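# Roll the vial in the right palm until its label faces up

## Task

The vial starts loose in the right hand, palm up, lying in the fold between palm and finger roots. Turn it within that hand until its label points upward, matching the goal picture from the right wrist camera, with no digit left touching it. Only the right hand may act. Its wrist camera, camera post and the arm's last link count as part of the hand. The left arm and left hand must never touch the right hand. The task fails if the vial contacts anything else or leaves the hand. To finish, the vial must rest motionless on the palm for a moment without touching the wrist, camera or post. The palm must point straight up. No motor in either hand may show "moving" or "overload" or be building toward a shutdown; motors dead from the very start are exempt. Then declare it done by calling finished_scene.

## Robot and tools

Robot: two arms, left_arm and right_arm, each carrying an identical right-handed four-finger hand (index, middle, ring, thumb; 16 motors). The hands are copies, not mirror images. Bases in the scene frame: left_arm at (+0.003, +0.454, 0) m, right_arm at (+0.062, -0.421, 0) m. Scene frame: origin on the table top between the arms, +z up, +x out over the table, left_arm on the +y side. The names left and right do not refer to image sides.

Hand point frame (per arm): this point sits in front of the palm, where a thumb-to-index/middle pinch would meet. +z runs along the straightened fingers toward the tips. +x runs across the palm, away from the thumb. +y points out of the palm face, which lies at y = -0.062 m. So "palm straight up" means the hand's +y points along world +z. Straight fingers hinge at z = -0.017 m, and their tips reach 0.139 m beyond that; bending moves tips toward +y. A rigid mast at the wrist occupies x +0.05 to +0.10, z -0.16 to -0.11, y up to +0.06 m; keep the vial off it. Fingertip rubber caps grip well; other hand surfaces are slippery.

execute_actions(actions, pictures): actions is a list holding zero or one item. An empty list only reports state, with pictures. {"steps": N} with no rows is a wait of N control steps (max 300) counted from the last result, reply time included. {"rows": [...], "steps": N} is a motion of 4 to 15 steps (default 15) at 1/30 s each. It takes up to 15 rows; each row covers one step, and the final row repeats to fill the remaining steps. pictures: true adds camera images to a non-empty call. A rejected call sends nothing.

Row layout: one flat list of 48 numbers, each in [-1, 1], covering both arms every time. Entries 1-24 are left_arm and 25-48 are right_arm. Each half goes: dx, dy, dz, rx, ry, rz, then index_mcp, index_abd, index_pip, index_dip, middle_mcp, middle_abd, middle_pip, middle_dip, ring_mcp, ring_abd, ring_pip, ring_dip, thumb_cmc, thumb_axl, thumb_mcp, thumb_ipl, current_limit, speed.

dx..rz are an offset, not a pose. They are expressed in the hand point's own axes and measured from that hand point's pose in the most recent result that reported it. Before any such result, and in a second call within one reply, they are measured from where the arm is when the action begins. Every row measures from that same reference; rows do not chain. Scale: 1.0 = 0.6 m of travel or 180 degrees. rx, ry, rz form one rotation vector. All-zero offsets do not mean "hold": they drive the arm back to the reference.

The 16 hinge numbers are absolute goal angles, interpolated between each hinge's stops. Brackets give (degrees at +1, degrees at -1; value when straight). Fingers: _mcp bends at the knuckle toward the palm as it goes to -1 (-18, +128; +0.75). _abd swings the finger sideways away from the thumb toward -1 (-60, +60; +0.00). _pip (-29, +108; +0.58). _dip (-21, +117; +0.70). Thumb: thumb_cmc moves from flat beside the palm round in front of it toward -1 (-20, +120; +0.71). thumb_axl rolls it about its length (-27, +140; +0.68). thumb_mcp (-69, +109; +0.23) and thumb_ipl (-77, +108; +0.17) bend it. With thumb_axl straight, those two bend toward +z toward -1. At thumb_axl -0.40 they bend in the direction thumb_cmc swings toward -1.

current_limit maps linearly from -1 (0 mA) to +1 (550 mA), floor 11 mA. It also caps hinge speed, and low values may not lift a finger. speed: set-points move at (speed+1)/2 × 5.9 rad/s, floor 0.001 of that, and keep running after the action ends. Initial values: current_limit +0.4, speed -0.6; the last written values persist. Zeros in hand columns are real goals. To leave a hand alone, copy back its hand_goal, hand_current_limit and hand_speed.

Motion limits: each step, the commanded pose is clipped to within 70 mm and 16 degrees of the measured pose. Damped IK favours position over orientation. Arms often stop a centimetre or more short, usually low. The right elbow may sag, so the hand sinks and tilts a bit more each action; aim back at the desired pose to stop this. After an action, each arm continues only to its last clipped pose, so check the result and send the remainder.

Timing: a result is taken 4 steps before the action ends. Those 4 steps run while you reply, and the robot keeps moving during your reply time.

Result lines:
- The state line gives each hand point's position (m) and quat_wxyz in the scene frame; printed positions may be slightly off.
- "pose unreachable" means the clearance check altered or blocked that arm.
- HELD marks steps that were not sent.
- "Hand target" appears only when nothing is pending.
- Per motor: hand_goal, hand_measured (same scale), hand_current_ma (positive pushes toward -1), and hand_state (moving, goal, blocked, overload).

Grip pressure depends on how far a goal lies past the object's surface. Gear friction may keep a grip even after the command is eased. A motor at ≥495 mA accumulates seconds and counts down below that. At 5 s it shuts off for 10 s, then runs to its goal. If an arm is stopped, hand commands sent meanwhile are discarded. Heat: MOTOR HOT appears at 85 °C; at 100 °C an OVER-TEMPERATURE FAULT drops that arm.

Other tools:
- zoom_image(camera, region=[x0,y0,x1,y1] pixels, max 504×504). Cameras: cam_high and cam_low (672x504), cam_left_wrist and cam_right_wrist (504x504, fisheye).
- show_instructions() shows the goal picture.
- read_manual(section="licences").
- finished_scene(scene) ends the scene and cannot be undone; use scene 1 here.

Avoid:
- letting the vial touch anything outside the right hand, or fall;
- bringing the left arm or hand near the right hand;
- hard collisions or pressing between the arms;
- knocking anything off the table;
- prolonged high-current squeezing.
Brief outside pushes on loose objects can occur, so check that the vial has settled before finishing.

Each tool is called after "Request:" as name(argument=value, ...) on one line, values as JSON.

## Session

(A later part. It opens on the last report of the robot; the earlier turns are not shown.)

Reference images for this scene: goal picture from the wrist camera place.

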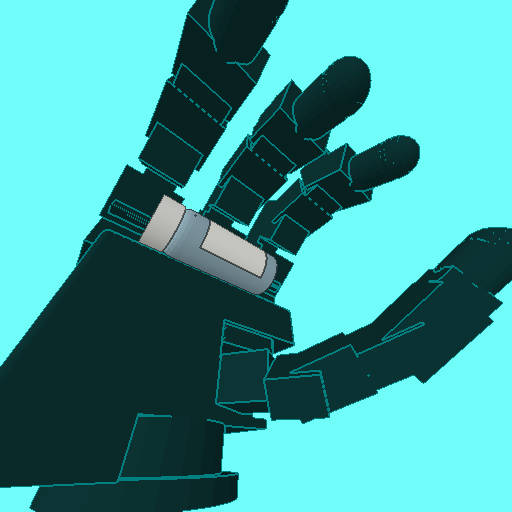

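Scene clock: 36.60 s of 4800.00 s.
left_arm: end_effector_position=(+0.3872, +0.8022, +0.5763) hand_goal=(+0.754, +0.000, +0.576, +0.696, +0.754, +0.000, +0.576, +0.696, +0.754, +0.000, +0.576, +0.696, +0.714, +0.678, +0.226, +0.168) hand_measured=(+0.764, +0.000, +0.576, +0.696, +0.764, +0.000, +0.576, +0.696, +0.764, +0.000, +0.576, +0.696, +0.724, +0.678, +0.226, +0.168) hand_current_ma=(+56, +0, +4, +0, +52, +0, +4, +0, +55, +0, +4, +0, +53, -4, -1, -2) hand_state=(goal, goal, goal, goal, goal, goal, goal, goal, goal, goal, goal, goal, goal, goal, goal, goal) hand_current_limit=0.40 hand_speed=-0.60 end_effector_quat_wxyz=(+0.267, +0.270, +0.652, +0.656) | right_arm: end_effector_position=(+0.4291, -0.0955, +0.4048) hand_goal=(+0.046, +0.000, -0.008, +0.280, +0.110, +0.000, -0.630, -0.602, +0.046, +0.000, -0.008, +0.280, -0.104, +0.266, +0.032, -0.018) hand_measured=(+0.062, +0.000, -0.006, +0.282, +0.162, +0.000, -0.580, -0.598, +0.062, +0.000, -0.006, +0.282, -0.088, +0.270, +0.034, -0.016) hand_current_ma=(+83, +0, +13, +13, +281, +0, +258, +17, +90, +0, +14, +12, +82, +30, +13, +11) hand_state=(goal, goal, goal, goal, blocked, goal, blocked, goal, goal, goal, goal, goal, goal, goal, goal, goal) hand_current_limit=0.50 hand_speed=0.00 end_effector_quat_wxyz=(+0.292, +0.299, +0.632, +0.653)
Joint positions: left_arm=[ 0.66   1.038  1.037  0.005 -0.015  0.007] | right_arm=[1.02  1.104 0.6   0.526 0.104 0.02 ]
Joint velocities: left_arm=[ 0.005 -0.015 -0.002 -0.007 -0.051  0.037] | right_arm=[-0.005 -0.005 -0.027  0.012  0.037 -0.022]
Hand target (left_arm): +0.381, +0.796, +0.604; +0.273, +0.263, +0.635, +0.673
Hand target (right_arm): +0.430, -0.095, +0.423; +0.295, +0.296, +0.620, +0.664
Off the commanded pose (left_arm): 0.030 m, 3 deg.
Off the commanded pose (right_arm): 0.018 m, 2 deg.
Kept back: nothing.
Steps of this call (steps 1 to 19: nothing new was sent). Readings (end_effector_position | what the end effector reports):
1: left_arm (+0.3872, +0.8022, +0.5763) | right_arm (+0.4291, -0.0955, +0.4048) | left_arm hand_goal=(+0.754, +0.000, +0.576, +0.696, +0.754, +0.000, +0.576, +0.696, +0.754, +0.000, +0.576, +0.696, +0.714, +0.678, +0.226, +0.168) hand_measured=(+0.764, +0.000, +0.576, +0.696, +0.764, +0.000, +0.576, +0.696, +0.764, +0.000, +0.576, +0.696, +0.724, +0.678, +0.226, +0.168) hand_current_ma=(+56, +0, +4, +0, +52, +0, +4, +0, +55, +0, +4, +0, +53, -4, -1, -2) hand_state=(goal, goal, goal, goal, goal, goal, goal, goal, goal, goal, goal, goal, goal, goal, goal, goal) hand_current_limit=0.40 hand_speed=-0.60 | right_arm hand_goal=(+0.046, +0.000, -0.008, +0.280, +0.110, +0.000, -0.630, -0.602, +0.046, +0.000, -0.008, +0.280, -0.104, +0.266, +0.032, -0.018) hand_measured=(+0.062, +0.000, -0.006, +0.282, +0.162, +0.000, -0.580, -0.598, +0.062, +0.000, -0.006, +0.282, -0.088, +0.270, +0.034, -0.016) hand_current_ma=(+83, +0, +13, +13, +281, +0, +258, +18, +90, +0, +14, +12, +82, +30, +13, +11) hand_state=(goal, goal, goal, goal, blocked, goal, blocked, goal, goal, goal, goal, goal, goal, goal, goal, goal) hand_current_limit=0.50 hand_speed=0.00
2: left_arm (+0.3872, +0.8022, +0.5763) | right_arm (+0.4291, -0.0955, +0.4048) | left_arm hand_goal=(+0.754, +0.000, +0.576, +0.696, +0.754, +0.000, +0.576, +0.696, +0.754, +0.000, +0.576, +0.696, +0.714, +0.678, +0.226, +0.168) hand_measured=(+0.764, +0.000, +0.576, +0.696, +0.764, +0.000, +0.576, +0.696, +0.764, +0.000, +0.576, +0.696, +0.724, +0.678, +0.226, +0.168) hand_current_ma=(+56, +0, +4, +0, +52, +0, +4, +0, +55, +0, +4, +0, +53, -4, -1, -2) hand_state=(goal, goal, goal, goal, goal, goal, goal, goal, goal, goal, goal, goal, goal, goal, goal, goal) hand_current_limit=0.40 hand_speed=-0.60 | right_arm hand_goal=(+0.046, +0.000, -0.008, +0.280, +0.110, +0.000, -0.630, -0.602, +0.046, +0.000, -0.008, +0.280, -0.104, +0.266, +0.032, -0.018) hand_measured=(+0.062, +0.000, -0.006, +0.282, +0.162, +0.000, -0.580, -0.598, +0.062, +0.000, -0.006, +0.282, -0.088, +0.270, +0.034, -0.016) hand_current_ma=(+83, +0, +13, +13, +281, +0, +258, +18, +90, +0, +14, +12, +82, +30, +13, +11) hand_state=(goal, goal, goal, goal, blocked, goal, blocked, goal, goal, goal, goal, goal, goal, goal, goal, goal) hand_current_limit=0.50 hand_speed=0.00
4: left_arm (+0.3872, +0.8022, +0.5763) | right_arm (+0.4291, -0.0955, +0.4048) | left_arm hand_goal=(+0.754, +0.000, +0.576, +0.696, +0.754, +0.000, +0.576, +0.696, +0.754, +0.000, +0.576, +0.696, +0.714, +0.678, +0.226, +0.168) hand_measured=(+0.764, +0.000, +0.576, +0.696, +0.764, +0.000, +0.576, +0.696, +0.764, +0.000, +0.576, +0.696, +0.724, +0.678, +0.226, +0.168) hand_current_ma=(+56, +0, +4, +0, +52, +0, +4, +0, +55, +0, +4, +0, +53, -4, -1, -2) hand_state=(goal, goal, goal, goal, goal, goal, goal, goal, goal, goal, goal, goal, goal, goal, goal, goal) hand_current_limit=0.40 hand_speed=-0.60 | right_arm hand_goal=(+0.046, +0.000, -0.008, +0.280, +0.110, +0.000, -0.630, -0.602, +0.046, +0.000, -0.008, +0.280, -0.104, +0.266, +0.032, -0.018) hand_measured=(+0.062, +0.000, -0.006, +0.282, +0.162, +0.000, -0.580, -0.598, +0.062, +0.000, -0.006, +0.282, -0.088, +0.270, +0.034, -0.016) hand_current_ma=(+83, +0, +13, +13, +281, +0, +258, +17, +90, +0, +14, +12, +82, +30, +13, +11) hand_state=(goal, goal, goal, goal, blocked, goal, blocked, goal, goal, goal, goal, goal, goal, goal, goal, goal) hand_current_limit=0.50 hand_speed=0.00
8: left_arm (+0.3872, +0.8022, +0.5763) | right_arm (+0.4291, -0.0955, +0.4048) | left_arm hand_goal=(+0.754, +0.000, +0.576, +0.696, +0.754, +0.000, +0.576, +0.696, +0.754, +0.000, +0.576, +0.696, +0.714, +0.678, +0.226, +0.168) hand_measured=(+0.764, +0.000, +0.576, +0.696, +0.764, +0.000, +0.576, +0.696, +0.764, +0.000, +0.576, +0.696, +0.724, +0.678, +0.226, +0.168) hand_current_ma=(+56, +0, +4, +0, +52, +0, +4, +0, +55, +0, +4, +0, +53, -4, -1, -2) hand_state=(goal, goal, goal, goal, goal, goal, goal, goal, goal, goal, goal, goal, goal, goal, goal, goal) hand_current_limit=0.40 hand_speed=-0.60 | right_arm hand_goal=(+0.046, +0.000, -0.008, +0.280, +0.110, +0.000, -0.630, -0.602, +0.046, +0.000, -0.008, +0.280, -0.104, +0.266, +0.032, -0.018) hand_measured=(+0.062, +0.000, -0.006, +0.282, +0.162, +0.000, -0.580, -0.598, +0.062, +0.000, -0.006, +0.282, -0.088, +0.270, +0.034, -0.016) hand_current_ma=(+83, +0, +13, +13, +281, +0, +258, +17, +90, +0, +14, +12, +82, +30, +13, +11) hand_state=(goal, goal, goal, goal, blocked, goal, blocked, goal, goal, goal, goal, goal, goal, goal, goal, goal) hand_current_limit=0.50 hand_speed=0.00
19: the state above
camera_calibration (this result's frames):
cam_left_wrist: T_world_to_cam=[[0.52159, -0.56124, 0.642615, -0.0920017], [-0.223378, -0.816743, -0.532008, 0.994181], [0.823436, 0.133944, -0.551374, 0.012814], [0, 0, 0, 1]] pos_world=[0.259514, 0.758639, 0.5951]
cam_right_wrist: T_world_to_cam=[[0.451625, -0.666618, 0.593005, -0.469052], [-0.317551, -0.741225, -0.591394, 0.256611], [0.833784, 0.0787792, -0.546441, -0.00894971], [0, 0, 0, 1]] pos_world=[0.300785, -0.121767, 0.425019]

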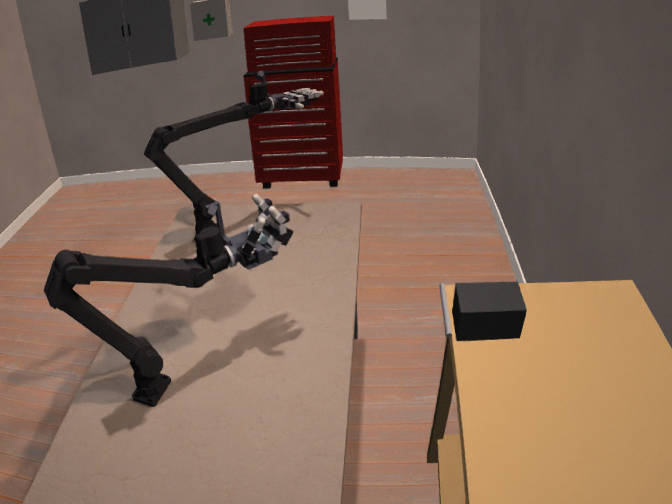

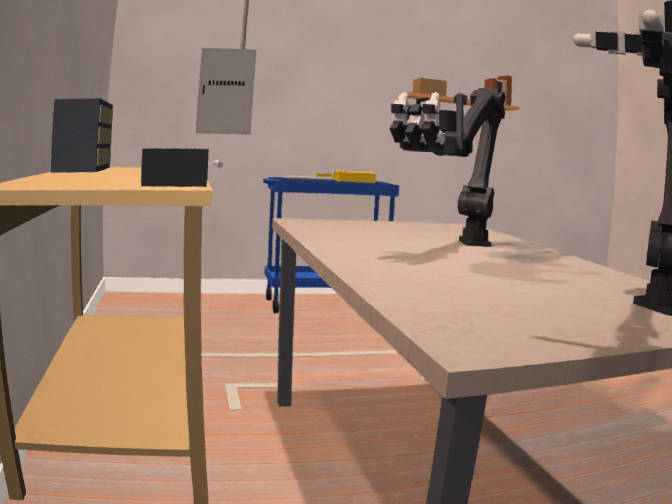

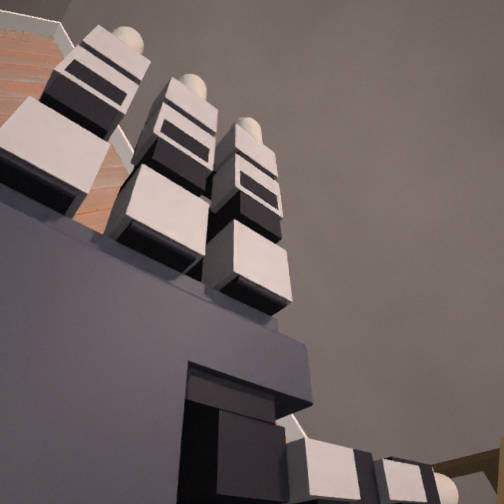

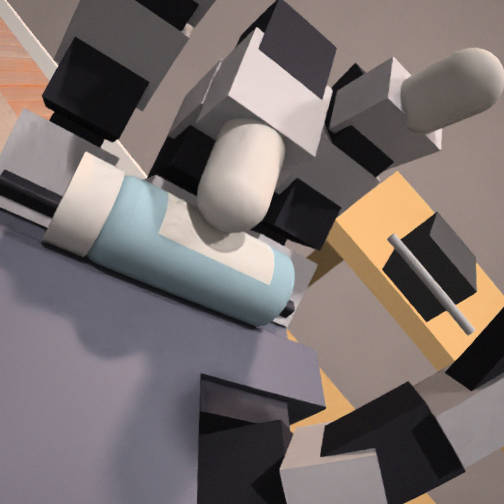

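Request:
execute_actions(actions=[{"rows":[
[0,0.0478,-0.0121,-0.0166,0,0,0.754,0,0.576,0.696,0.754,0,0.576,0.696,0.754,0,0.576,0.696,0.714,0.678,0.226,0.168,0.4,-0.6,0.001,0.0303,0.0034,-0.0107,0,0.001,0.046,0,-0.008,0.28,0.14,0,-0.59,-0.602,0.046,0,-0.008,0.28,-0.104,0.266,0.032,-0.018,0.5,0],
[0,0.0478,-0.0121,-0.0166,0,0,0.754,0,0.576,0.696,0.754,0,0.576,0.696,0.754,0,0.576,0.696,0.714,0.678,0.226,0.168,0.4,-0.6,0.001,0.0303,0.0034,-0.0107,0,0.001,0.046,0,-0.008,0.28,0.146,0,-0.55,-0.605,0.046,0,-0.008,0.28,-0.104,0.266,0.032,-0.018,0.5,0],
[0,0.0478,-0.0121,-0.0166,0,0,0.754,0,0.576,0.696,0.754,0,0.576,0.696,0.754,0,0.576,0.696,0.714,0.678,0.226,0.168,0.4,-0.6,0.001,0.0303,0.0034,-0.0107,0,0.001,0.046,0,-0.008,0.28,0.146,0,-0.51,-0.61,0.046,0,-0.008,0.28,-0.104,0.266,0.032,-0.018,0.5,0],
[0,0.0478,-0.0121,-0.0166,0,0,0.754,0,0.576,0.696,0.754,0,0.576,0.696,0.754,0,0.576,0.696,0.714,0.678,0.226,0.168,0.4,-0.6,0.001,0.0303,0.0034,-0.0107,0,0.001,0.046,0,-0.008,0.28,0.135,0,-0.485,-0.615,0.046,0,-0.008,0.28,-0.104,0.266,0.032,-0.018,0.5,0],
[0,0.0478,-0.0121,-0.0166,0,0,0.754,0,0.576,0.696,0.754,0,0.576,0.696,0.754,0,0.576,0.696,0.714,0.678,0.226,0.168,0.4,-0.6,0.001,0.0303,0.0034,-0.0107,0,0.001,0.046,0,-0.008,0.28,0.115,0,-0.48,-0.62,0.046,0,-0.008,0.28,-0.104,0.266,0.032,-0.018,0.5,0],
[0,0.0478,-0.0121,-0.0166,0,0,0.754,0,0.576,0.696,0.754,0,0.576,0.696,0.754,0,0.576,0.696,0.714,0.678,0.226,0.168,0.4,-0.6,0.001,0.0303,0.0034,-0.0107,0,0.001,0.046,0,-0.008,0.28,0.095,0,-0.48,-0.626,0.046,0,-0.008,0.28,-0.104,0.266,0.032,-0.018,0.5,0],
[0,0.0478,-0.0121,-0.0166,0,0,0.754,0,0.576,0.696,0.754,0,0.576,0.696,0.754,0,0.576,0.696,0.714,0.678,0.226,0.168,0.4,-0.6,0.001,0.0303,0.0034,-0.0107,0,0.001,0.046,0,-0.008,0.28,0.075,0,-0.48,-0.63,0.046,0,-0.008,0.28,-0.104,0.266,0.032,-0.018,0.5,0],
[0,0.0478,-0.0121,-0.0166,0,0,0.754,0,0.576,0.696,0.754,0,0.576,0.696,0.754,0,0.576,0.696,0.714,0.678,0.226,0.168,0.4,-0.6,0.001,0.0303,0.0034,-0.0107,0,0.001,0.046,0,-0.008,0.28,0.066,0,-0.48,-0.63,0.046,0,-0.008,0.28,-0.104,0.266,0.032,-0.018,0.5,0],
[0,0.0478,-0.0121,-0.0166,0,0,0.754,0,0.576,0.696,0.754,0,0.576,0.696,0.754,0,0.576,0.696,0.714,0.678,0.226,0.168,0.4,-0.6,0.001,0.0303,0.0034,-0.0107,0,0.001,0.046,0,-0.008,0.28,0.066,0,-0.49,-0.63,0.046,0,-0.008,0.28,-0.104,0.266,0.032,-0.018,0.5,0],
[0,0.0478,-0.0121,-0.0166,0,0,0.754,0,0.576,0.696,0.754,0,0.576,0.696,0.754,0,0.576,0.696,0.714,0.678,0.226,0.168,0.4,-0.6,0.001,0.0303,0.0034,-0.0107,0,0.001,0.046,0,-0.008,0.28,0.066,0,-0.515,-0.63,0.046,0,-0.008,0.28,-0.104,0.266,0.032,-0.018,0.5,0],
[0,0.0478,-0.0121,-0.0166,0,0,0.754,0,0.576,0.696,0.754,0,0.576,0.696,0.754,0,0.576,0.696,0.714,0.678,0.226,0.168,0.4,-0.6,0.001,0.0303,0.0034,-0.0107,0,0.001,0.046,0,-0.008,0.28,0.066,0,-0.54,-0.63,0.046,0,-0.008,0.28,-0.104,0.266,0.032,-0.018,0.5,0],
[0,0.0478,-0.0121,-0.0166,0,0,0.754,0,0.576,0.696,0.754,0,0.576,0.696,0.754,0,0.576,0.696,0.714,0.678,0.226,0.168,0.4,-0.6,0.001,0.0303,0.0034,-0.0107,0,0.001,0.046,0,-0.008,0.28,0.066,0,-0.565,-0.63,0.046,0,-0.008,0.28,-0.104,0.266,0.032,-0.018,0.5,0],
[0,0.0478,-0.0121,-0.0166,0,0,0.754,0,0.576,0.696,0.754,0,0.576,0.696,0.754,0,0.576,0.696,0.714,0.678,0.226,0.168,0.4,-0.6,0.001,0.0303,0.0034,-0.0107,0,0.001,0.046,0,-0.008,0.28,0.064,0,-0.59,-0.63,0.046,0,-0.008,0.28,-0.104,0.266,0.032,-0.018,0.5,0],
[0,0.0478,-0.0121,-0.0166,0,0,0.754,0,0.576,0.696,0.754,0,0.576,0.696,0.754,0,0.576,0.696,0.714,0.678,0.226,0.168,0.4,-0.6,0.001,0.0303,0.0034,-0.0107,0,0.001,0.046,0,-0.008,0.28,0.06,0,-0.605,-0.63,0.046,0,-0.008,0.28,-0.104,0.266,0.032,-0.018,0.5,0]
],"steps":15}])

Request:
execute_actions(actions=[{"steps":6}], pictures=true)

Request:
zoom_image(camera="cam_right_wrist", region=[30, 130, 330, 350])

Scene clock: 47.03 s of 4800.00 s.
left_arm: end_effector_position=(+0.3872, +0.8022, +0.5763) hand_goal=(+0.754, +0.000, +0.576, +0.696, +0.754, +0.000, +0.576, +0.696, +0.754, +0.000, +0.576, +0.696, +0.714, +0.678, +0.226, +0.168) hand_measured=(+0.764, +0.000, +0.576, +0.696, +0.764, +0.000, +0.576, +0.696, +0.764, +0.000, +0.576, +0.696, +0.724, +0.678, +0.226, +0.168) hand_current_ma=(+56, +0, +4, +0, +52, +0, +4, +0, +55, +0, +4, +0, +53, -4, -1, -2) hand_state=(goal, goal, goal, goal, goal, goal, goal, goal, goal, goal, goal, goal, goal, goal, goal, goal) hand_current_limit=0.40 hand_speed=-0.60 end_effector_quat_wxyz=(+0.267, +0.270, +0.652, +0.656) | right_arm: end_effector_position=(+0.4291, -0.0955, +0.4048) hand_goal=(+0.046, +0.000, -0.008, +0.280, +0.066, +0.000, -0.540, -0.630, +0.046, +0.000, -0.008, +0.280, -0.104, +0.266, +0.032, -0.018) hand_measured=(+0.062, +0.000, -0.006, +0.282, +0.080, +0.000, -0.490, -0.628, +0.062, +0.000, -0.006, +0.282, -0.088, +0.270, +0.034, -0.016) hand_current_ma=(+82, +0, +13, +13, +62, +0, +55, +12, +89, +0, +14, +12, +82, +30, +13, +11) hand_state=(goal, goal, goal, goal, moving, goal, moving, goal, goal, goal, goal, goal, goal, goal, goal, goal) hand_current_limit=0.50 hand_speed=0.00 end_effector_quat_wxyz=(+0.292, +0.299, +0.632, +0.653)
Joint positions: left_arm=[ 0.66   1.038  1.037  0.005 -0.015  0.007] | right_arm=[1.02  1.104 0.6   0.526 0.104 0.02 ]
Joint velocities: left_arm=[-0.015  0.005 -0.007  0.017  0.037 -0.022] | right_arm=[ 0.005 -0.005 -0.017  0.017 -0.051  0.007]
Steps of this call (steps 1 to 90: nothing new was sent; then 7.07 s passed at rest; steps 91 to 101: the first 11 steps of this action). Readings (end_effector_position | what the end effector reports):
91: left_arm (+0.3872, +0.8022, +0.5763) | right_arm (+0.4291, -0.0955, +0.4048) | left_arm hand_goal=(+0.754, +0.000, +0.576, +0.696, +0.754, +0.000, +0.576, +0.696, +0.754, +0.000, +0.576, +0.696, +0.714, +0.678, +0.226, +0.168) hand_measured=(+0.764, +0.000, +0.576, +0.696, +0.764, +0.000, +0.576, +0.696, +0.764, +0.000, +0.576, +0.696, +0.724, +0.678, +0.226, +0.168) hand_current_ma=(+56, +0, +4, +0, +52, +0, +4, +0, +55, +0, +4, +0, +53, -4, -1, -2) hand_state=(goal, goal, goal, goal, goal, goal, goal, goal, goal, goal, goal, goal, goal, goal, goal, goal) hand_current_limit=0.40 hand_speed=-0.60 | right_arm hand_goal=(+0.046, +0.000, -0.008, +0.280, +0.140, +0.000, -0.590, -0.602, +0.046, +0.000, -0.008, +0.280, -0.104, +0.266, +0.032, -0.018) hand_measured=(+0.062, +0.000, -0.006, +0.282, +0.162, +0.000, -0.580, -0.598, +0.062, +0.000, -0.006, +0.282, -0.088, +0.270, +0.034, -0.016) hand_current_ma=(+83, +0, +13, +13, +281, +0, +258, +17, +90, +0, +14, +12, +82, +30, +13, +11) hand_state=(goal, goal, goal, goal, moving, goal, moving, goal, goal, goal, goal, goal, goal, goal, goal, goal) hand_current_limit=0.50 hand_speed=0.00
92: left_arm (+0.3872, +0.8022, +0.5763) | right_arm (+0.4291, -0.0955, +0.4048) | left_arm hand_goal=(+0.754, +0.000, +0.576, +0.696, +0.754, +0.000, +0.576, +0.696, +0.754, +0.000, +0.576, +0.696, +0.714, +0.678, +0.226, +0.168) hand_measured=(+0.764, +0.000, +0.576, +0.696, +0.764, +0.000, +0.576, +0.696, +0.764, +0.000, +0.576, +0.696, +0.724, +0.678, +0.226, +0.168) hand_current_ma=(+56, +0, +4, +0, +52, +0, +4, +0, +55, +0, +4, +0, +53, -4, -1, -2) hand_state=(goal, goal, goal, goal, goal, goal, goal, goal, goal, goal, goal, goal, goal, goal, goal, goal) hand_current_limit=0.40 hand_speed=-0.60 | right_arm hand_goal=(+0.046, +0.000, -0.008, +0.280, +0.146, +0.000, -0.550, -0.604, +0.046, +0.000, -0.008, +0.280, -0.104, +0.266, +0.032, -0.018) hand_measured=(+0.062, +0.000, -0.006, +0.282, +0.162, +0.000, -0.580, -0.598, +0.062, +0.000, -0.006, +0.282, -0.088, +0.270, +0.034, -0.016) hand_current_ma=(+83, +0, +13, +13, +108, +0, +69, +17, +90, +0, +14, +12, +82, +30, +13, +11) hand_state=(goal, goal, goal, goal, moving, goal, moving, moving, goal, goal, goal, goal, goal, goal, goal, goal) hand_current_limit=0.50 hand_speed=0.00
94: left_arm (+0.3872, +0.8022, +0.5763) | right_arm (+0.4291, -0.0955, +0.4048) | left_arm hand_goal=(+0.754, +0.000, +0.576, +0.696, +0.754, +0.000, +0.576, +0.696, +0.754, +0.000, +0.576, +0.696, +0.714, +0.678, +0.226, +0.168) hand_measured=(+0.764, +0.000, +0.576, +0.696, +0.764, +0.000, +0.576, +0.696, +0.764, +0.000, +0.576, +0.696, +0.724, +0.678, +0.226, +0.168) hand_current_ma=(+56, +0, +4, +0, +52, +0, +4, +0, +55, +0, +4, +0, +53, -4, -1, -2) hand_state=(goal, goal, goal, goal, goal, goal, goal, goal, goal, goal, goal, goal, goal, goal, goal, goal) hand_current_limit=0.40 hand_speed=-0.60 | right_arm hand_goal=(+0.046, +0.000, -0.008, +0.280, +0.136, +0.000, -0.484, -0.614, +0.046, +0.000, -0.008, +0.280, -0.104, +0.266, +0.032, -0.018) hand_measured=(+0.062, +0.000, -0.006, +0.282, +0.162, +0.000, -0.554, -0.600, +0.062, +0.000, -0.006, +0.282, -0.088, +0.270, +0.034, -0.016) hand_current_ma=(+82, +0, +13, +13, +81, +0, -87, +26, +89, +0, +14, +12, +82, +30, +12, +11) hand_state=(goal, goal, goal, goal, moving, goal, moving, moving, goal, goal, goal, goal, goal, goal, goal, goal) hand_current_limit=0.50 hand_speed=0.00
98: left_arm (+0.3872, +0.8022, +0.5763) | right_arm (+0.4291, -0.0955, +0.4048) | left_arm hand_goal=(+0.754, +0.000, +0.576, +0.696, +0.754, +0.000, +0.576, +0.696, +0.754, +0.000, +0.576, +0.696, +0.714, +0.678, +0.226, +0.168) hand_measured=(+0.764, +0.000, +0.576, +0.696, +0.764, +0.000, +0.576, +0.696, +0.764, +0.000, +0.576, +0.696, +0.724, +0.678, +0.226, +0.168) hand_current_ma=(+56, +0, +4, +0, +52, +0, +4, +0, +55, +0, +4, +0, +53, -4, -1, -2) hand_state=(goal, goal, goal, goal, goal, goal, goal, goal, goal, goal, goal, goal, goal, goal, goal, goal) hand_current_limit=0.40 hand_speed=-0.60 | right_arm hand_goal=(+0.046, +0.000, -0.008, +0.280, +0.066, +0.000, -0.480, -0.630, +0.046, +0.000, -0.008, +0.280, -0.104, +0.266, +0.032, -0.018) hand_measured=(+0.062, +0.000, -0.006, +0.282, +0.120, +0.000, -0.486, -0.620, +0.062, +0.000, -0.006, +0.282, -0.088, +0.270, +0.034, -0.016) hand_current_ma=(+82, +0, +13, +13, +105, +0, -24, +16, +89, +0, +14, +12, +82, +30, +13, +11) hand_state=(goal, goal, goal, goal, moving, goal, moving, moving, goal, goal, goal, goal, goal, goal, goal, goal) hand_current_limit=0.50 hand_speed=0.00
101: the state above

Scene clock: 47.23 s of 4800.00 s.
left_arm: end_effector_position=(+0.3872, +0.8022, +0.5763) hand_goal=(+0.754, +0.000, +0.576, +0.696, +0.754, +0.000, +0.576, +0.696, +0.754, +0.000, +0.576, +0.696, +0.714, +0.678, +0.226, +0.168) hand_measured=(+0.764, +0.000, +0.576, +0.696, +0.764, +0.000, +0.576, +0.696, +0.764, +0.000, +0.576, +0.696, +0.724, +0.678, +0.226, +0.168) hand_current_ma=(+56, +0, +4, +0, +52, +0, +4, +0, +55, +0, +4, +0, +53, -4, -1, -2) hand_state=(goal, goal, goal, goal, goal, goal, goal, goal, goal, goal, goal, goal, goal, goal, goal, goal) hand_current_limit=0.40 hand_speed=-0.60 end_effector_quat_wxyz=(+0.267, +0.270, +0.652, +0.656) | right_arm: end_effector_position=(+0.4291, -0.0955, +0.4048) hand_goal=(+0.046, +0.000, -0.008, +0.280, +0.060, +0.000, -0.604, -0.630, +0.046, +0.000, -0.008, +0.280, -0.104, +0.266, +0.032, -0.018) hand_measured=(+0.062, +0.000, -0.006, +0.282, +0.078, +0.000, -0.562, -0.624, +0.062, +0.000, -0.006, +0.282, -0.088, +0.270, +0.034, -0.016) hand_current_ma=(+82, +0, +13, +13, +100, +0, +213, +34, +89, +0, +14, +12, +82, +30, +13, +11) hand_state=(goal, goal, goal, goal, goal, goal, blocked, goal, goal, goal, goal, goal, goal, goal, goal, goal) hand_current_limit=0.50 hand_speed=0.00 end_effector_quat_wxyz=(+0.292, +0.299, +0.632, +0.653)
Joint positions: left_arm=[ 0.66   1.038  1.037  0.005 -0.015  0.007] | right_arm=[1.02  1.104 0.6   0.526 0.104 0.02 ]
Joint velocities: left_arm=[ 0.005  0.015  0.017 -0.007 -0.007  0.037] | right_arm=[-0.005  0.015 -0.002 -0.002  0.007 -0.022]
Hand target (left_arm): +0.381, +0.796, +0.604; +0.273, +0.263, +0.635, +0.673
Hand target (right_arm): +0.430, -0.095, +0.423; +0.295, +0.296, +0.620, +0.664
Off the commanded pose (left_arm): 0.030 m, 3 deg.
Off the commanded pose (right_arm): 0.018 m, 2 deg.
Kept back: nothing.
Steps of this call (steps 1 to 4: the last 4 steps of your previous action; steps 5 to 6: nothing new was sent). Readings (end_effector_position | what the end effector reports):
1: left_arm (+0.3872, +0.8022, +0.5763) | right_arm (+0.4291, -0.0955, +0.4048) | left_arm hand_goal=(+0.754, +0.000, +0.576, +0.696, +0.754, +0.000, +0.576, +0.696, +0.754, +0.000, +0.576, +0.696, +0.714, +0.678, +0.226, +0.168) hand_measured=(+0.764, +0.000, +0.576, +0.696, +0.764, +0.000, +0.576, +0.696, +0.764, +0.000, +0.576, +0.696, +0.724, +0.678, +0.226, +0.168) hand_current_ma=(+56, +0, +4, +0, +52, +0, +4, +0, +55, +0, +4, +0, +53, -4, -1, -2) hand_state=(goal, goal, goal, goal, goal, goal, goal, goal, goal, goal, goal, goal, goal, goal, goal, goal) hand_current_limit=0.40 hand_speed=-0.60 | right_arm hand_goal=(+0.046, +0.000, -0.008, +0.280, +0.066, +0.000, -0.564, -0.630, +0.046, +0.000, -0.008, +0.280, -0.104, +0.266, +0.032, -0.018) hand_measured=(+0.062, +0.000, -0.006, +0.282, +0.080, +0.000, -0.506, -0.628, +0.062, +0.000, -0.006, +0.282, -0.088, +0.270, +0.034, -0.016) hand_current_ma=(+82, +0, +13, +13, +68, +0, +47, +12, +89, +0, +14, +12, +82, +30, +13, +11) hand_state=(goal, goal, goal, goal, moving, goal, moving, goal, goal, goal, goal, goal, goal, goal, goal, goal) hand_current_limit=0.50 hand_speed=0.00
2: left_arm (+0.3872, +0.8022, +0.5763) | right_arm (+0.4291, -0.0955, +0.4048) | left_arm hand_goal=(+0.754, +0.000, +0.576, +0.696, +0.754, +0.000, +0.576, +0.696, +0.754, +0.000, +0.576, +0.696, +0.714, +0.678, +0.226, +0.168) hand_measured=(+0.764, +0.000, +0.576, +0.696, +0.764, +0.000, +0.576, +0.696, +0.764, +0.000, +0.576, +0.696, +0.724, +0.678, +0.226, +0.168) hand_current_ma=(+56, +0, +4, +0, +52, +0, +4, +0, +55, +0, +4, +0, +53, -4, -1, -2) hand_state=(goal, goal, goal, goal, goal, goal, goal, goal, goal, goal, goal, goal, goal, goal, goal, goal) hand_current_limit=0.40 hand_speed=-0.60 | right_arm hand_goal=(+0.046, +0.000, -0.008, +0.280, +0.064, +0.000, -0.590, -0.630, +0.046, +0.000, -0.008, +0.280, -0.104, +0.266, +0.032, -0.018) hand_measured=(+0.062, +0.000, -0.006, +0.282, +0.078, +0.000, -0.530, -0.628, +0.062, +0.000, -0.006, +0.282, -0.088, +0.270, +0.034, -0.016) hand_current_ma=(+82, +0, +13, +13, +69, +0, +36, +12, +89, +0, +14, +12, +82, +30, +13, +11) hand_state=(goal, goal, goal, goal, moving, goal, moving, goal, goal, goal, goal, goal, goal, goal, goal, goal) hand_current_limit=0.50 hand_speed=0.00
4: left_arm (+0.3872, +0.8022, +0.5763) | right_arm (+0.4291, -0.0955, +0.4048) | left_arm hand_goal=(+0.754, +0.000, +0.576, +0.696, +0.754, +0.000, +0.576, +0.696, +0.754, +0.000, +0.576, +0.696, +0.714, +0.678, +0.226, +0.168) hand_measured=(+0.764, +0.000, +0.576, +0.696, +0.764, +0.000, +0.576, +0.696, +0.764, +0.000, +0.576, +0.696, +0.724, +0.678, +0.226, +0.168) hand_current_ma=(+56, +0, +4, +0, +52, +0, +4, +0, +55, +0, +4, +0, +53, -4, -1, -2) hand_state=(goal, goal, goal, goal, goal, goal, goal, goal, goal, goal, goal, goal, goal, goal, goal, goal) hand_current_limit=0.40 hand_speed=-0.60 | right_arm hand_goal=(+0.046, +0.000, -0.008, +0.280, +0.060, +0.000, -0.604, -0.630, +0.046, +0.000, -0.008, +0.280, -0.104, +0.266, +0.032, -0.018) hand_measured=(+0.062, +0.000, -0.006, +0.282, +0.078, +0.000, -0.562, -0.624, +0.062, +0.000, -0.006, +0.282, -0.088, +0.270, +0.034, -0.016) hand_current_ma=(+82, +0, +13, +13, +102, +0, +229, +46, +89, +0, +14, +12, +82, +30, +13, +11) hand_state=(goal, goal, goal, goal, moving, goal, moving, moving, goal, goal, goal, goal, goal, goal, goal, goal) hand_current_limit=0.50 hand_speed=0.00
6: the state above
camera_calibration (this result's frames):
cam_left_wrist: T_world_to_cam=[[0.52159, -0.56124, 0.642615, -0.0920017], [-0.223378, -0.816743, -0.532008, 0.994181], [0.823436, 0.133944, -0.551374, 0.012814], [0, 0, 0, 1]] pos_world=[0.259514, 0.758639, 0.5951]
cam_right_wrist: T_world_to_cam=[[0.451625, -0.666618, 0.593005, -0.469052], [-0.317551, -0.741225, -0.591394, 0.256611], [0.833784, 0.0787792, -0.546441, -0.00894971], [0, 0, 0, 1]] pos_world=[0.300785, -0.121767, 0.425019]

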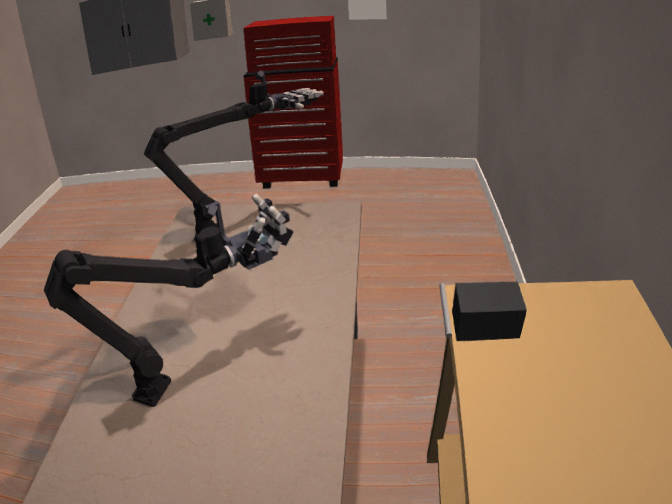

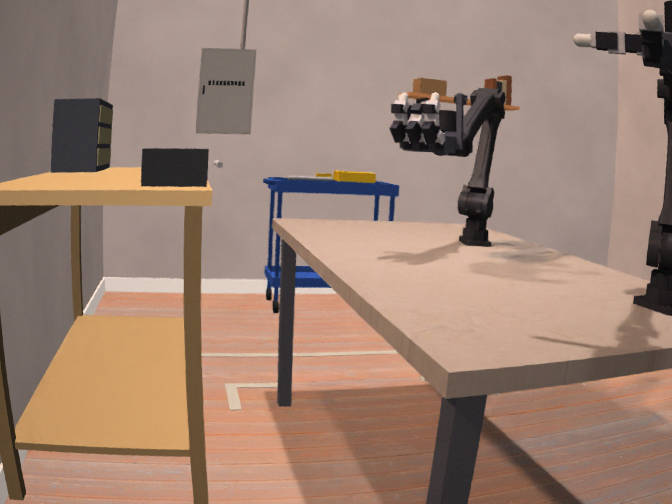

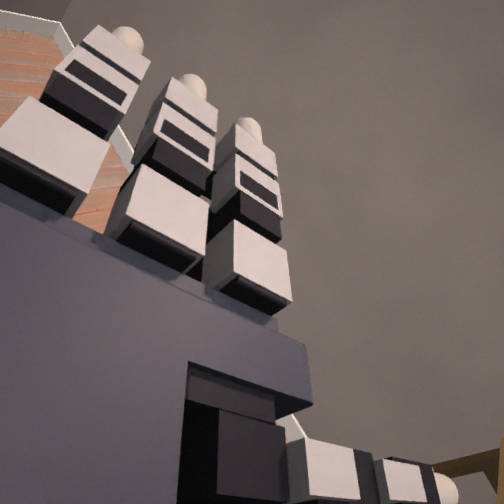

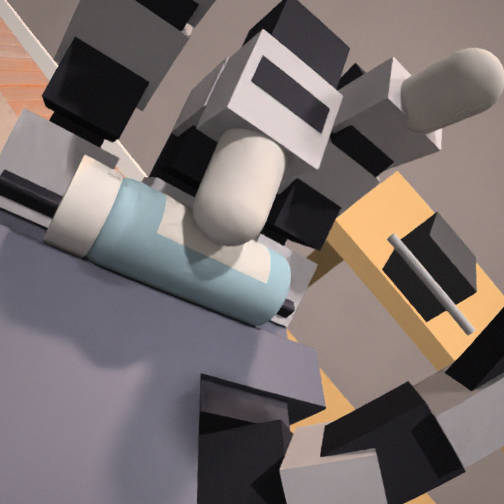

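Region (30, 130, 330, 350) of cam_right_wrist's 504x504 image, scaled by 1.680, with more detail than that image has; it fills the top 370 rows of this view, and the rest is white.

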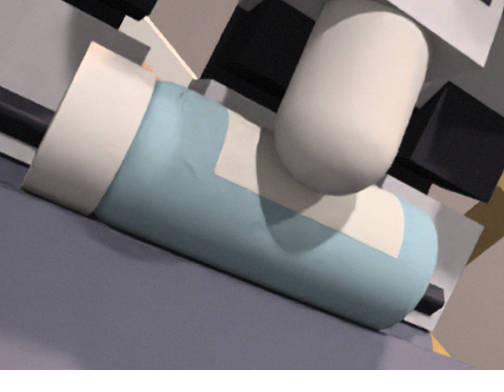

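Request:
execute_actions(actions=[{"rows":[
[0,0.0478,-0.0121,-0.0166,0,0,0.754,0,0.576,0.696,0.754,0,0.576,0.696,0.754,0,0.576,0.696,0.714,0.678,0.226,0.168,0.4,-0.6,0.001,0.0303,0.0034,-0.0107,0,0.001,0.046,0,-0.008,0.28,0.062,0,-0.612,-0.62,0.046,0,-0.008,0.28,-0.104,0.266,0.032,-0.018,0.5,0],
[0,0.0478,-0.0121,-0.0166,0,0,0.754,0,0.576,0.696,0.754,0,0.576,0.696,0.754,0,0.576,0.696,0.714,0.678,0.226,0.168,0.4,-0.6,0.001,0.0303,0.0034,-0.0107,0,0.001,0.046,0,-0.008,0.28,0.071,0,-0.624,-0.607,0.046,0,-0.008,0.28,-0.104,0.266,0.032,-0.018,0.5,0],
[0,0.0478,-0.0121,-0.0166,0,0,0.754,0,0.576,0.696,0.754,0,0.576,0.696,0.754,0,0.576,0.696,0.714,0.678,0.226,0.168,0.4,-0.6,0.001,0.0303,0.0034,-0.0107,0,0.001,0.046,0,-0.008,0.28,0.084,0,-0.642,-0.583,0.046,0,-0.008,0.28,-0.104,0.266,0.032,-0.018,0.5,0],
[0,0.0478,-0.0121,-0.0166,0,0,0.754,0,0.576,0.696,0.754,0,0.576,0.696,0.754,0,0.576,0.696,0.714,0.678,0.226,0.168,0.4,-0.6,0.001,0.0303,0.0034,-0.0107,0,0.001,0.046,0,-0.008,0.28,0.098,0,-0.661,-0.559,0.046,0,-0.008,0.28,-0.104,0.266,0.032,-0.018,0.5,0],
[0,0.0478,-0.0121,-0.0166,0,0,0.754,0,0.576,0.696,0.754,0,0.576,0.696,0.754,0,0.576,0.696,0.714,0.678,0.226,0.168,0.4,-0.6,0.001,0.0303,0.0034,-0.0107,0,0.001,0.046,0,-0.008,0.28,0.111,0,-0.68,-0.536,0.046,0,-0.008,0.28,-0.104,0.266,0.032,-0.018,0.5,0],
[0,0.0478,-0.0121,-0.0166,0,0,0.754,0,0.576,0.696,0.754,0,0.576,0.696,0.754,0,0.576,0.696,0.714,0.678,0.226,0.168,0.4,-0.6,0.001,0.0303,0.0034,-0.0107,0,0.001,0.046,0,-0.008,0.28,0.125,0,-0.698,-0.512,0.046,0,-0.008,0.28,-0.104,0.266,0.032,-0.018,0.5,0],
[0,0.0478,-0.0121,-0.0166,0,0,0.754,0,0.576,0.696,0.754,0,0.576,0.696,0.754,0,0.576,0.696,0.714,0.678,0.226,0.168,0.4,-0.6,0.001,0.0303,0.0034,-0.0107,0,0.001,0.046,0,-0.008,0.28,0.139,0,-0.717,-0.488,0.046,0,-0.008,0.28,-0.104,0.266,0.032,-0.018,0.5,0],
[0,0.0478,-0.0121,-0.0166,0,0,0.754,0,0.576,0.696,0.754,0,0.576,0.696,0.754,0,0.576,0.696,0.714,0.678,0.226,0.168,0.4,-0.6,0.001,0.0303,0.0034,-0.0107,0,0.001,0.046,0,-0.008,0.28,0.152,0,-0.736,-0.464,0.046,0,-0.008,0.28,-0.104,0.266,0.032,-0.018,0.5,0],
[0,0.0478,-0.0121,-0.0166,0,0,0.754,0,0.576,0.696,0.754,0,0.576,0.696,0.754,0,0.576,0.696,0.714,0.678,0.226,0.168,0.4,-0.6,0.001,0.0303,0.0034,-0.0107,0,0.001,0.046,0,-0.008,0.28,0.166,0,-0.754,-0.44,0.046,0,-0.008,0.28,-0.104,0.266,0.032,-0.018,0.5,0],
[0,0.0478,-0.0121,-0.0166,0,0,0.754,0,0.576,0.696,0.754,0,0.576,0.696,0.754,0,0.576,0.696,0.714,0.678,0.226,0.168,0.4,-0.6,0.001,0.0303,0.0034,-0.0107,0,0.001,0.046,0,-0.008,0.28,0.179,0,-0.773,-0.416,0.046,0,-0.008,0.28,-0.104,0.266,0.032,-0.018,0.5,0]
],"steps":10}])

Request:
execute_actions(actions=[{"steps":8}], pictures=true)

Request:
zoom_image(camera="cam_right_wrist", region=[30, 130, 330, 350])

Scene clock: 48.17 s of 4800.00 s.
left_arm: end_effector_position=(+0.3872, +0.8022, +0.5763) hand_goal=(+0.754, +0.000, +0.576, +0.696, +0.754, +0.000, +0.576, +0.696, +0.754, +0.000, +0.576, +0.696, +0.714, +0.678, +0.226, +0.168) hand_measured=(+0.764, +0.000, +0.576, +0.696, +0.764, +0.000, +0.576, +0.696, +0.764, +0.000, +0.576, +0.696, +0.724, +0.678, +0.226, +0.168) hand_current_ma=(+56, +0, +4, +0, +52, +0, +4, +0, +55, +0, +4, +0, +53, -4, -1, -2) hand_state=(goal, goal, goal, goal, goal, goal, goal, goal, goal, goal, goal, goal, goal, goal, goal, goal) hand_current_limit=0.40 hand_speed=-0.60 end_effector_quat_wxyz=(+0.267, +0.270, +0.652, +0.656) | right_arm: end_effector_position=(+0.4291, -0.0955, +0.4048) hand_goal=(+0.046, +0.000, -0.008, +0.280, +0.126, +0.000, -0.698, -0.512, +0.046, +0.000, -0.008, +0.280, -0.104, +0.266, +0.032, -0.018) hand_measured=(+0.062, +0.000, -0.006, +0.282, +0.112, +0.000, -0.604, -0.566, +0.062, +0.000, -0.006, +0.282, -0.088, +0.270, +0.034, -0.016) hand_current_ma=(+82, +0, +13, +13, +92, +0, +270, -19, +89, +0, +14, +12, +82, +30, +13, +11) hand_state=(goal, goal, goal, goal, moving, goal, moving, moving, goal, goal, goal, goal, goal, goal, goal, goal) hand_current_limit=0.50 hand_speed=0.00 end_effector_quat_wxyz=(+0.292, +0.299, +0.632, +0.653)
Joint positions: left_arm=[ 0.66   1.038  1.037  0.005 -0.015  0.007] | right_arm=[1.02  1.104 0.6   0.526 0.104 0.02 ]
Joint velocities: left_arm=[ 0.005  0.005  0.002 -0.002 -0.022 -0.022] | right_arm=[-0.015 -0.015 -0.017 -0.002 -0.022 -0.066]
Steps of this call (steps 1 to 22: nothing new was sent; steps 23 to 28: the first 6 steps of this action). Readings (end_effector_position | what the end effector reports):
23: left_arm (+0.3872, +0.8022, +0.5763) | right_arm (+0.4291, -0.0955, +0.4048) | left_arm hand_goal=(+0.754, +0.000, +0.576, +0.696, +0.754, +0.000, +0.576, +0.696, +0.754, +0.000, +0.576, +0.696, +0.714, +0.678, +0.226, +0.168) hand_measured=(+0.764, +0.000, +0.576, +0.696, +0.764, +0.000, +0.576, +0.696, +0.764, +0.000, +0.576, +0.696, +0.724, +0.678, +0.226, +0.168) hand_current_ma=(+56, +0, +4, +0, +52, +0, +4, +0, +55, +0, +4, +0, +53, -4, -1, -2) hand_state=(goal, goal, goal, goal, goal, goal, goal, goal, goal, goal, goal, goal, goal, goal, goal, goal) hand_current_limit=0.40 hand_speed=-0.60 | right_arm hand_goal=(+0.046, +0.000, -0.008, +0.280, +0.062, +0.000, -0.612, -0.620, +0.046, +0.000, -0.008, +0.280, -0.104, +0.266, +0.032, -0.018) hand_measured=(+0.062, +0.000, -0.006, +0.282, +0.078, +0.000, -0.562, -0.624, +0.062, +0.000, -0.006, +0.282, -0.088, +0.270, +0.034, -0.016) hand_current_ma=(+82, +0, +13, +13, +100, +0, +213, +34, +89, +0, +14, +12, +82, +30, +13, +11) hand_state=(goal, goal, goal, goal, moving, goal, moving, moving, goal, goal, goal, goal, goal, goal, goal, goal) hand_current_limit=0.50 hand_speed=0.00
24: left_arm (+0.3872, +0.8022, +0.5763) | right_arm (+0.4291, -0.0955, +0.4048) | left_arm hand_goal=(+0.754, +0.000, +0.576, +0.696, +0.754, +0.000, +0.576, +0.696, +0.754, +0.000, +0.576, +0.696, +0.714, +0.678, +0.226, +0.168) hand_measured=(+0.764, +0.000, +0.576, +0.696, +0.764, +0.000, +0.576, +0.696, +0.764, +0.000, +0.576, +0.696, +0.724, +0.678, +0.226, +0.168) hand_current_ma=(+56, +0, +4, +0, +52, +0, +4, +0, +55, +0, +4, +0, +53, -4, -1, -2) hand_state=(goal, goal, goal, goal, goal, goal, goal, goal, goal, goal, goal, goal, goal, goal, goal, goal) hand_current_limit=0.40 hand_speed=-0.60 | right_arm hand_goal=(+0.046, +0.000, -0.008, +0.280, +0.072, +0.000, -0.624, -0.606, +0.046, +0.000, -0.008, +0.280, -0.104, +0.266, +0.032, -0.018) hand_measured=(+0.062, +0.000, -0.006, +0.282, +0.078, +0.000, -0.562, -0.622, +0.062, +0.000, -0.006, +0.282, -0.088, +0.270, +0.034, -0.016) hand_current_ma=(+82, +0, +13, +13, +89, +0, +252, +5, +89, +0, +14, +12, +82, +30, +13, +11) hand_state=(goal, goal, goal, goal, moving, goal, moving, moving, goal, goal, goal, goal, goal, goal, goal, goal) hand_current_limit=0.50 hand_speed=0.00
26: left_arm (+0.3872, +0.8022, +0.5763) | right_arm (+0.4291, -0.0955, +0.4048) | left_arm hand_goal=(+0.754, +0.000, +0.576, +0.696, +0.754, +0.000, +0.576, +0.696, +0.754, +0.000, +0.576, +0.696, +0.714, +0.678, +0.226, +0.168) hand_measured=(+0.764, +0.000, +0.576, +0.696, +0.764, +0.000, +0.576, +0.696, +0.764, +0.000, +0.576, +0.696, +0.724, +0.678, +0.226, +0.168) hand_current_ma=(+56, +0, +4, +0, +52, +0, +4, +0, +55, +0, +4, +0, +53, -4, -1, -2) hand_state=(goal, goal, goal, goal, goal, goal, goal, goal, goal, goal, goal, goal, goal, goal, goal, goal) hand_current_limit=0.40 hand_speed=-0.60 | right_arm hand_goal=(+0.046, +0.000, -0.008, +0.280, +0.098, +0.000, -0.660, -0.558, +0.046, +0.000, -0.008, +0.280, -0.104, +0.266, +0.032, -0.018) hand_measured=(+0.062, +0.000, -0.006, +0.282, +0.088, +0.000, -0.574, -0.608, +0.062, +0.000, -0.006, +0.282, -0.088, +0.270, +0.034, -0.016) hand_current_ma=(+82, +0, +13, +13, +87, +0, +274, -41, +89, +0, +14, +12, +82, +30, +13, +11) hand_state=(goal, goal, goal, goal, moving, goal, moving, moving, goal, goal, goal, goal, goal, goal, goal, goal) hand_current_limit=0.50 hand_speed=0.00
28: the state above

Scene clock: 48.43 s of 4800.00 s.
left_arm: end_effector_position=(+0.3872, +0.8022, +0.5763) hand_goal=(+0.754, +0.000, +0.576, +0.696, +0.754, +0.000, +0.576, +0.696, +0.754, +0.000, +0.576, +0.696, +0.714, +0.678, +0.226, +0.168) hand_measured=(+0.764, +0.000, +0.576, +0.696, +0.764, +0.000, +0.576, +0.696, +0.764, +0.000, +0.576, +0.696, +0.724, +0.678, +0.226, +0.168) hand_current_ma=(+56, +0, +4, +0, +52, +0, +4, +0, +55, +0, +4, +0, +53, -4, -1, -2) hand_state=(goal, goal, goal, goal, goal, goal, goal, goal, goal, goal, goal, goal, goal, goal, goal, goal) hand_current_limit=0.40 hand_speed=-0.60 end_effector_quat_wxyz=(+0.267, +0.270, +0.652, +0.656) | right_arm: end_effector_position=(+0.4291, -0.0955, +0.4048) hand_goal=(+0.046, +0.000, -0.008, +0.280, +0.180, +0.000, -0.772, -0.416, +0.046, +0.000, -0.008, +0.280, -0.104, +0.266, +0.032, -0.018) hand_measured=(+0.062, +0.000, -0.006, +0.282, +0.198, +0.000, -0.728, -0.414, +0.062, +0.000, -0.006, +0.282, -0.088, +0.270, +0.034, -0.016) hand_current_ma=(+82, +0, +13, +13, +99, +0, +223, +20, +89, +0, +14, +12, +82, +30, +13, +11) hand_state=(goal, goal, goal, goal, moving, goal, moving, moving, goal, goal, goal, goal, goal, goal, goal, goal) hand_current_limit=0.50 hand_speed=0.00 end_effector_quat_wxyz=(+0.292, +0.299, +0.632, +0.653)
Joint positions: left_arm=[ 0.66   1.038  1.037  0.005 -0.015  0.007] | right_arm=[1.02  1.104 0.6   0.526 0.104 0.02 ]
Joint velocities: left_arm=[-0.005 -0.005  0.017  0.002  0.007 -0.051] | right_arm=[-0.015 -0.024 -0.007  0.002 -0.051  0.037]
Hand target (left_arm): +0.381, +0.796, +0.604; +0.273, +0.263, +0.635, +0.673
Hand target (right_arm): +0.430, -0.095, +0.423; +0.295, +0.296, +0.620, +0.664
Off the commanded pose (left_arm): 0.030 m, 3 deg.
Off the commanded pose (right_arm): 0.018 m, 2 deg.
Kept back: nothing.
Steps of this call (steps 1 to 4: the last 4 steps of your previous action; steps 5 to 8: nothing new was sent). Readings (end_effector_position | what the end effector reports):
1: left_arm (+0.3872, +0.8022, +0.5763) | right_arm (+0.4291, -0.0955, +0.4048) | left_arm hand_goal=(+0.754, +0.000, +0.576, +0.696, +0.754, +0.000, +0.576, +0.696, +0.754, +0.000, +0.576, +0.696, +0.714, +0.678, +0.226, +0.168) hand_measured=(+0.764, +0.000, +0.576, +0.696, +0.764, +0.000, +0.576, +0.696, +0.764, +0.000, +0.576, +0.696, +0.724, +0.678, +0.226, +0.168) hand_current_ma=(+56, +0, +4, +0, +52, +0, +4, +0, +55, +0, +4, +0, +53, -4, -1, -2) hand_state=(goal, goal, goal, goal, goal, goal, goal, goal, goal, goal, goal, goal, goal, goal, goal, goal) hand_current_limit=0.40 hand_speed=-0.60 | right_arm hand_goal=(+0.046, +0.000, -0.008, +0.280, +0.140, +0.000, -0.716, -0.488, +0.046, +0.000, -0.008, +0.280, -0.104, +0.266, +0.032, -0.018) hand_measured=(+0.062, +0.000, -0.006, +0.282, +0.126, +0.000, -0.620, -0.544, +0.062, +0.000, -0.006, +0.282, -0.088, +0.270, +0.034, -0.016) hand_current_ma=(+82, +0, +13, +13, +90, +0, +269, -21, +89, +0, +14, +12, +82, +30, +13, +11) hand_state=(goal, goal, goal, goal, moving, goal, moving, moving, goal, goal, goal, goal, goal, goal, goal, goal) hand_current_limit=0.50 hand_speed=0.00
2: left_arm (+0.3872, +0.8022, +0.5763) | right_arm (+0.4291, -0.0955, +0.4048) | left_arm hand_goal=(+0.754, +0.000, +0.576, +0.696, +0.754, +0.000, +0.576, +0.696, +0.754, +0.000, +0.576, +0.696, +0.714, +0.678, +0.226, +0.168) hand_measured=(+0.764, +0.000, +0.576, +0.696, +0.764, +0.000, +0.576, +0.696, +0.764, +0.000, +0.576, +0.696, +0.724, +0.678, +0.226, +0.168) hand_current_ma=(+56, +0, +4, +0, +52, +0, +4, +0, +55, +0, +4, +0, +53, -4, -1, -2) hand_state=(goal, goal, goal, goal, goal, goal, goal, goal, goal, goal, goal, goal, goal, goal, goal, goal) hand_current_limit=0.40 hand_speed=-0.60 | right_arm hand_goal=(+0.046, +0.000, -0.008, +0.280, +0.152, +0.000, -0.736, -0.464, +0.046, +0.000, -0.008, +0.280, -0.104, +0.266, +0.032, -0.018) hand_measured=(+0.062, +0.000, -0.006, +0.282, +0.140, +0.000, -0.636, -0.520, +0.062, +0.000, -0.006, +0.282, -0.088, +0.270, +0.034, -0.016) hand_current_ma=(+82, +0, +13, +13, +87, +0, +265, -17, +89, +0, +14, +12, +82, +30, +13, +11) hand_state=(goal, goal, goal, goal, moving, goal, moving, moving, goal, goal, goal, goal, goal, goal, goal, goal) hand_current_limit=0.50 hand_speed=0.00
4: left_arm (+0.3872, +0.8022, +0.5763) | right_arm (+0.4291, -0.0955, +0.4048) | left_arm hand_goal=(+0.754, +0.000, +0.576, +0.696, +0.754, +0.000, +0.576, +0.696, +0.754, +0.000, +0.576, +0.696, +0.714, +0.678, +0.226, +0.168) hand_measured=(+0.764, +0.000, +0.576, +0.696, +0.764, +0.000, +0.576, +0.696, +0.764, +0.000, +0.576, +0.696, +0.724, +0.678, +0.226, +0.168) hand_current_ma=(+56, +0, +4, +0, +52, +0, +4, +0, +55, +0, +4, +0, +53, -4, -1, -2) hand_state=(goal, goal, goal, goal, goal, goal, goal, goal, goal, goal, goal, goal, goal, goal, goal, goal) hand_current_limit=0.40 hand_speed=-0.60 | right_arm hand_goal=(+0.046, +0.000, -0.008, +0.280, +0.180, +0.000, -0.772, -0.416, +0.046, +0.000, -0.008, +0.280, -0.104, +0.266, +0.032, -0.018) hand_measured=(+0.062, +0.000, -0.006, +0.282, +0.162, +0.000, -0.680, -0.472, +0.062, +0.000, -0.006, +0.282, -0.088, +0.270, +0.034, -0.016) hand_current_ma=(+82, +0, +13, +13, +64, +0, +233, -18, +89, +0, +14, +12, +82, +30, +13, +11) hand_state=(goal, goal, goal, goal, moving, goal, moving, moving, goal, goal, goal, goal, goal, goal, goal, goal) hand_current_limit=0.50 hand_speed=0.00
8: the state above
camera_calibration (this result's frames):
cam_left_wrist: T_world_to_cam=[[0.52159, -0.56124, 0.642615, -0.0920017], [-0.223378, -0.816743, -0.532008, 0.994181], [0.823436, 0.133944, -0.551374, 0.012814], [0, 0, 0, 1]] pos_world=[0.259514, 0.758639, 0.5951]
cam_right_wrist: T_world_to_cam=[[0.451625, -0.666618, 0.593005, -0.469052], [-0.317551, -0.741225, -0.591394, 0.256611], [0.833784, 0.0787792, -0.546441, -0.00894971], [0, 0, 0, 1]] pos_world=[0.300785, -0.121767, 0.425019]

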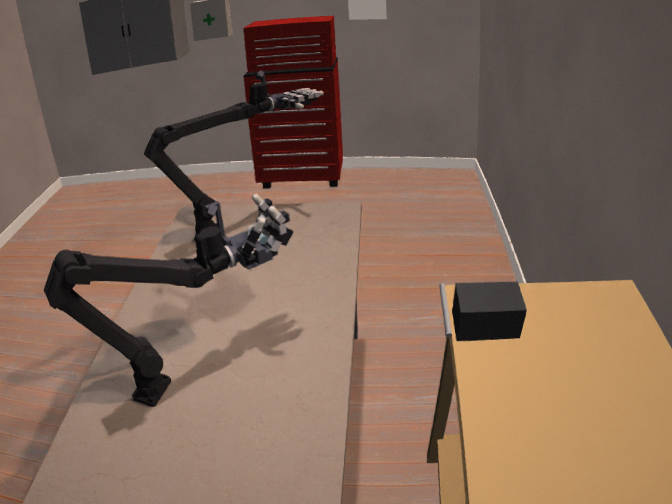

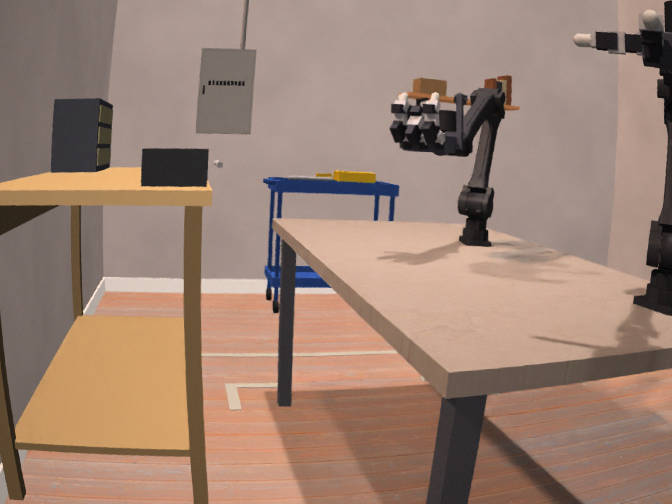

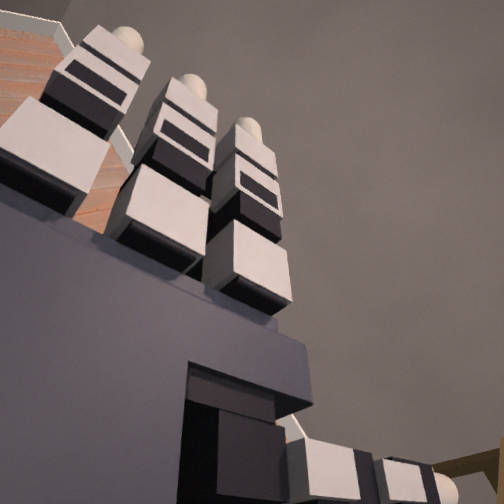

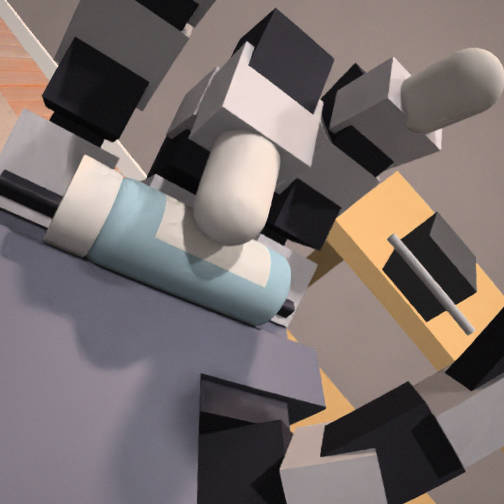

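Region (30, 130, 330, 350) of cam_right_wrist's 504x504 image, scaled by 1.680, with more detail than that image has; it fills the top 370 rows of this view, and the rest is white.

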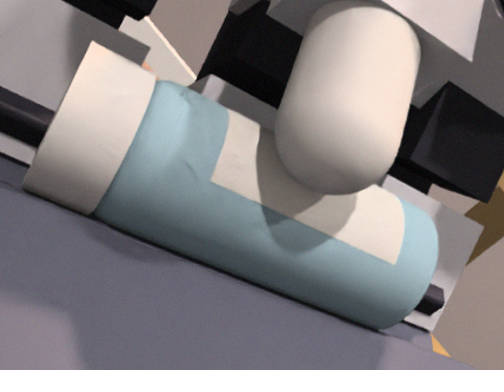

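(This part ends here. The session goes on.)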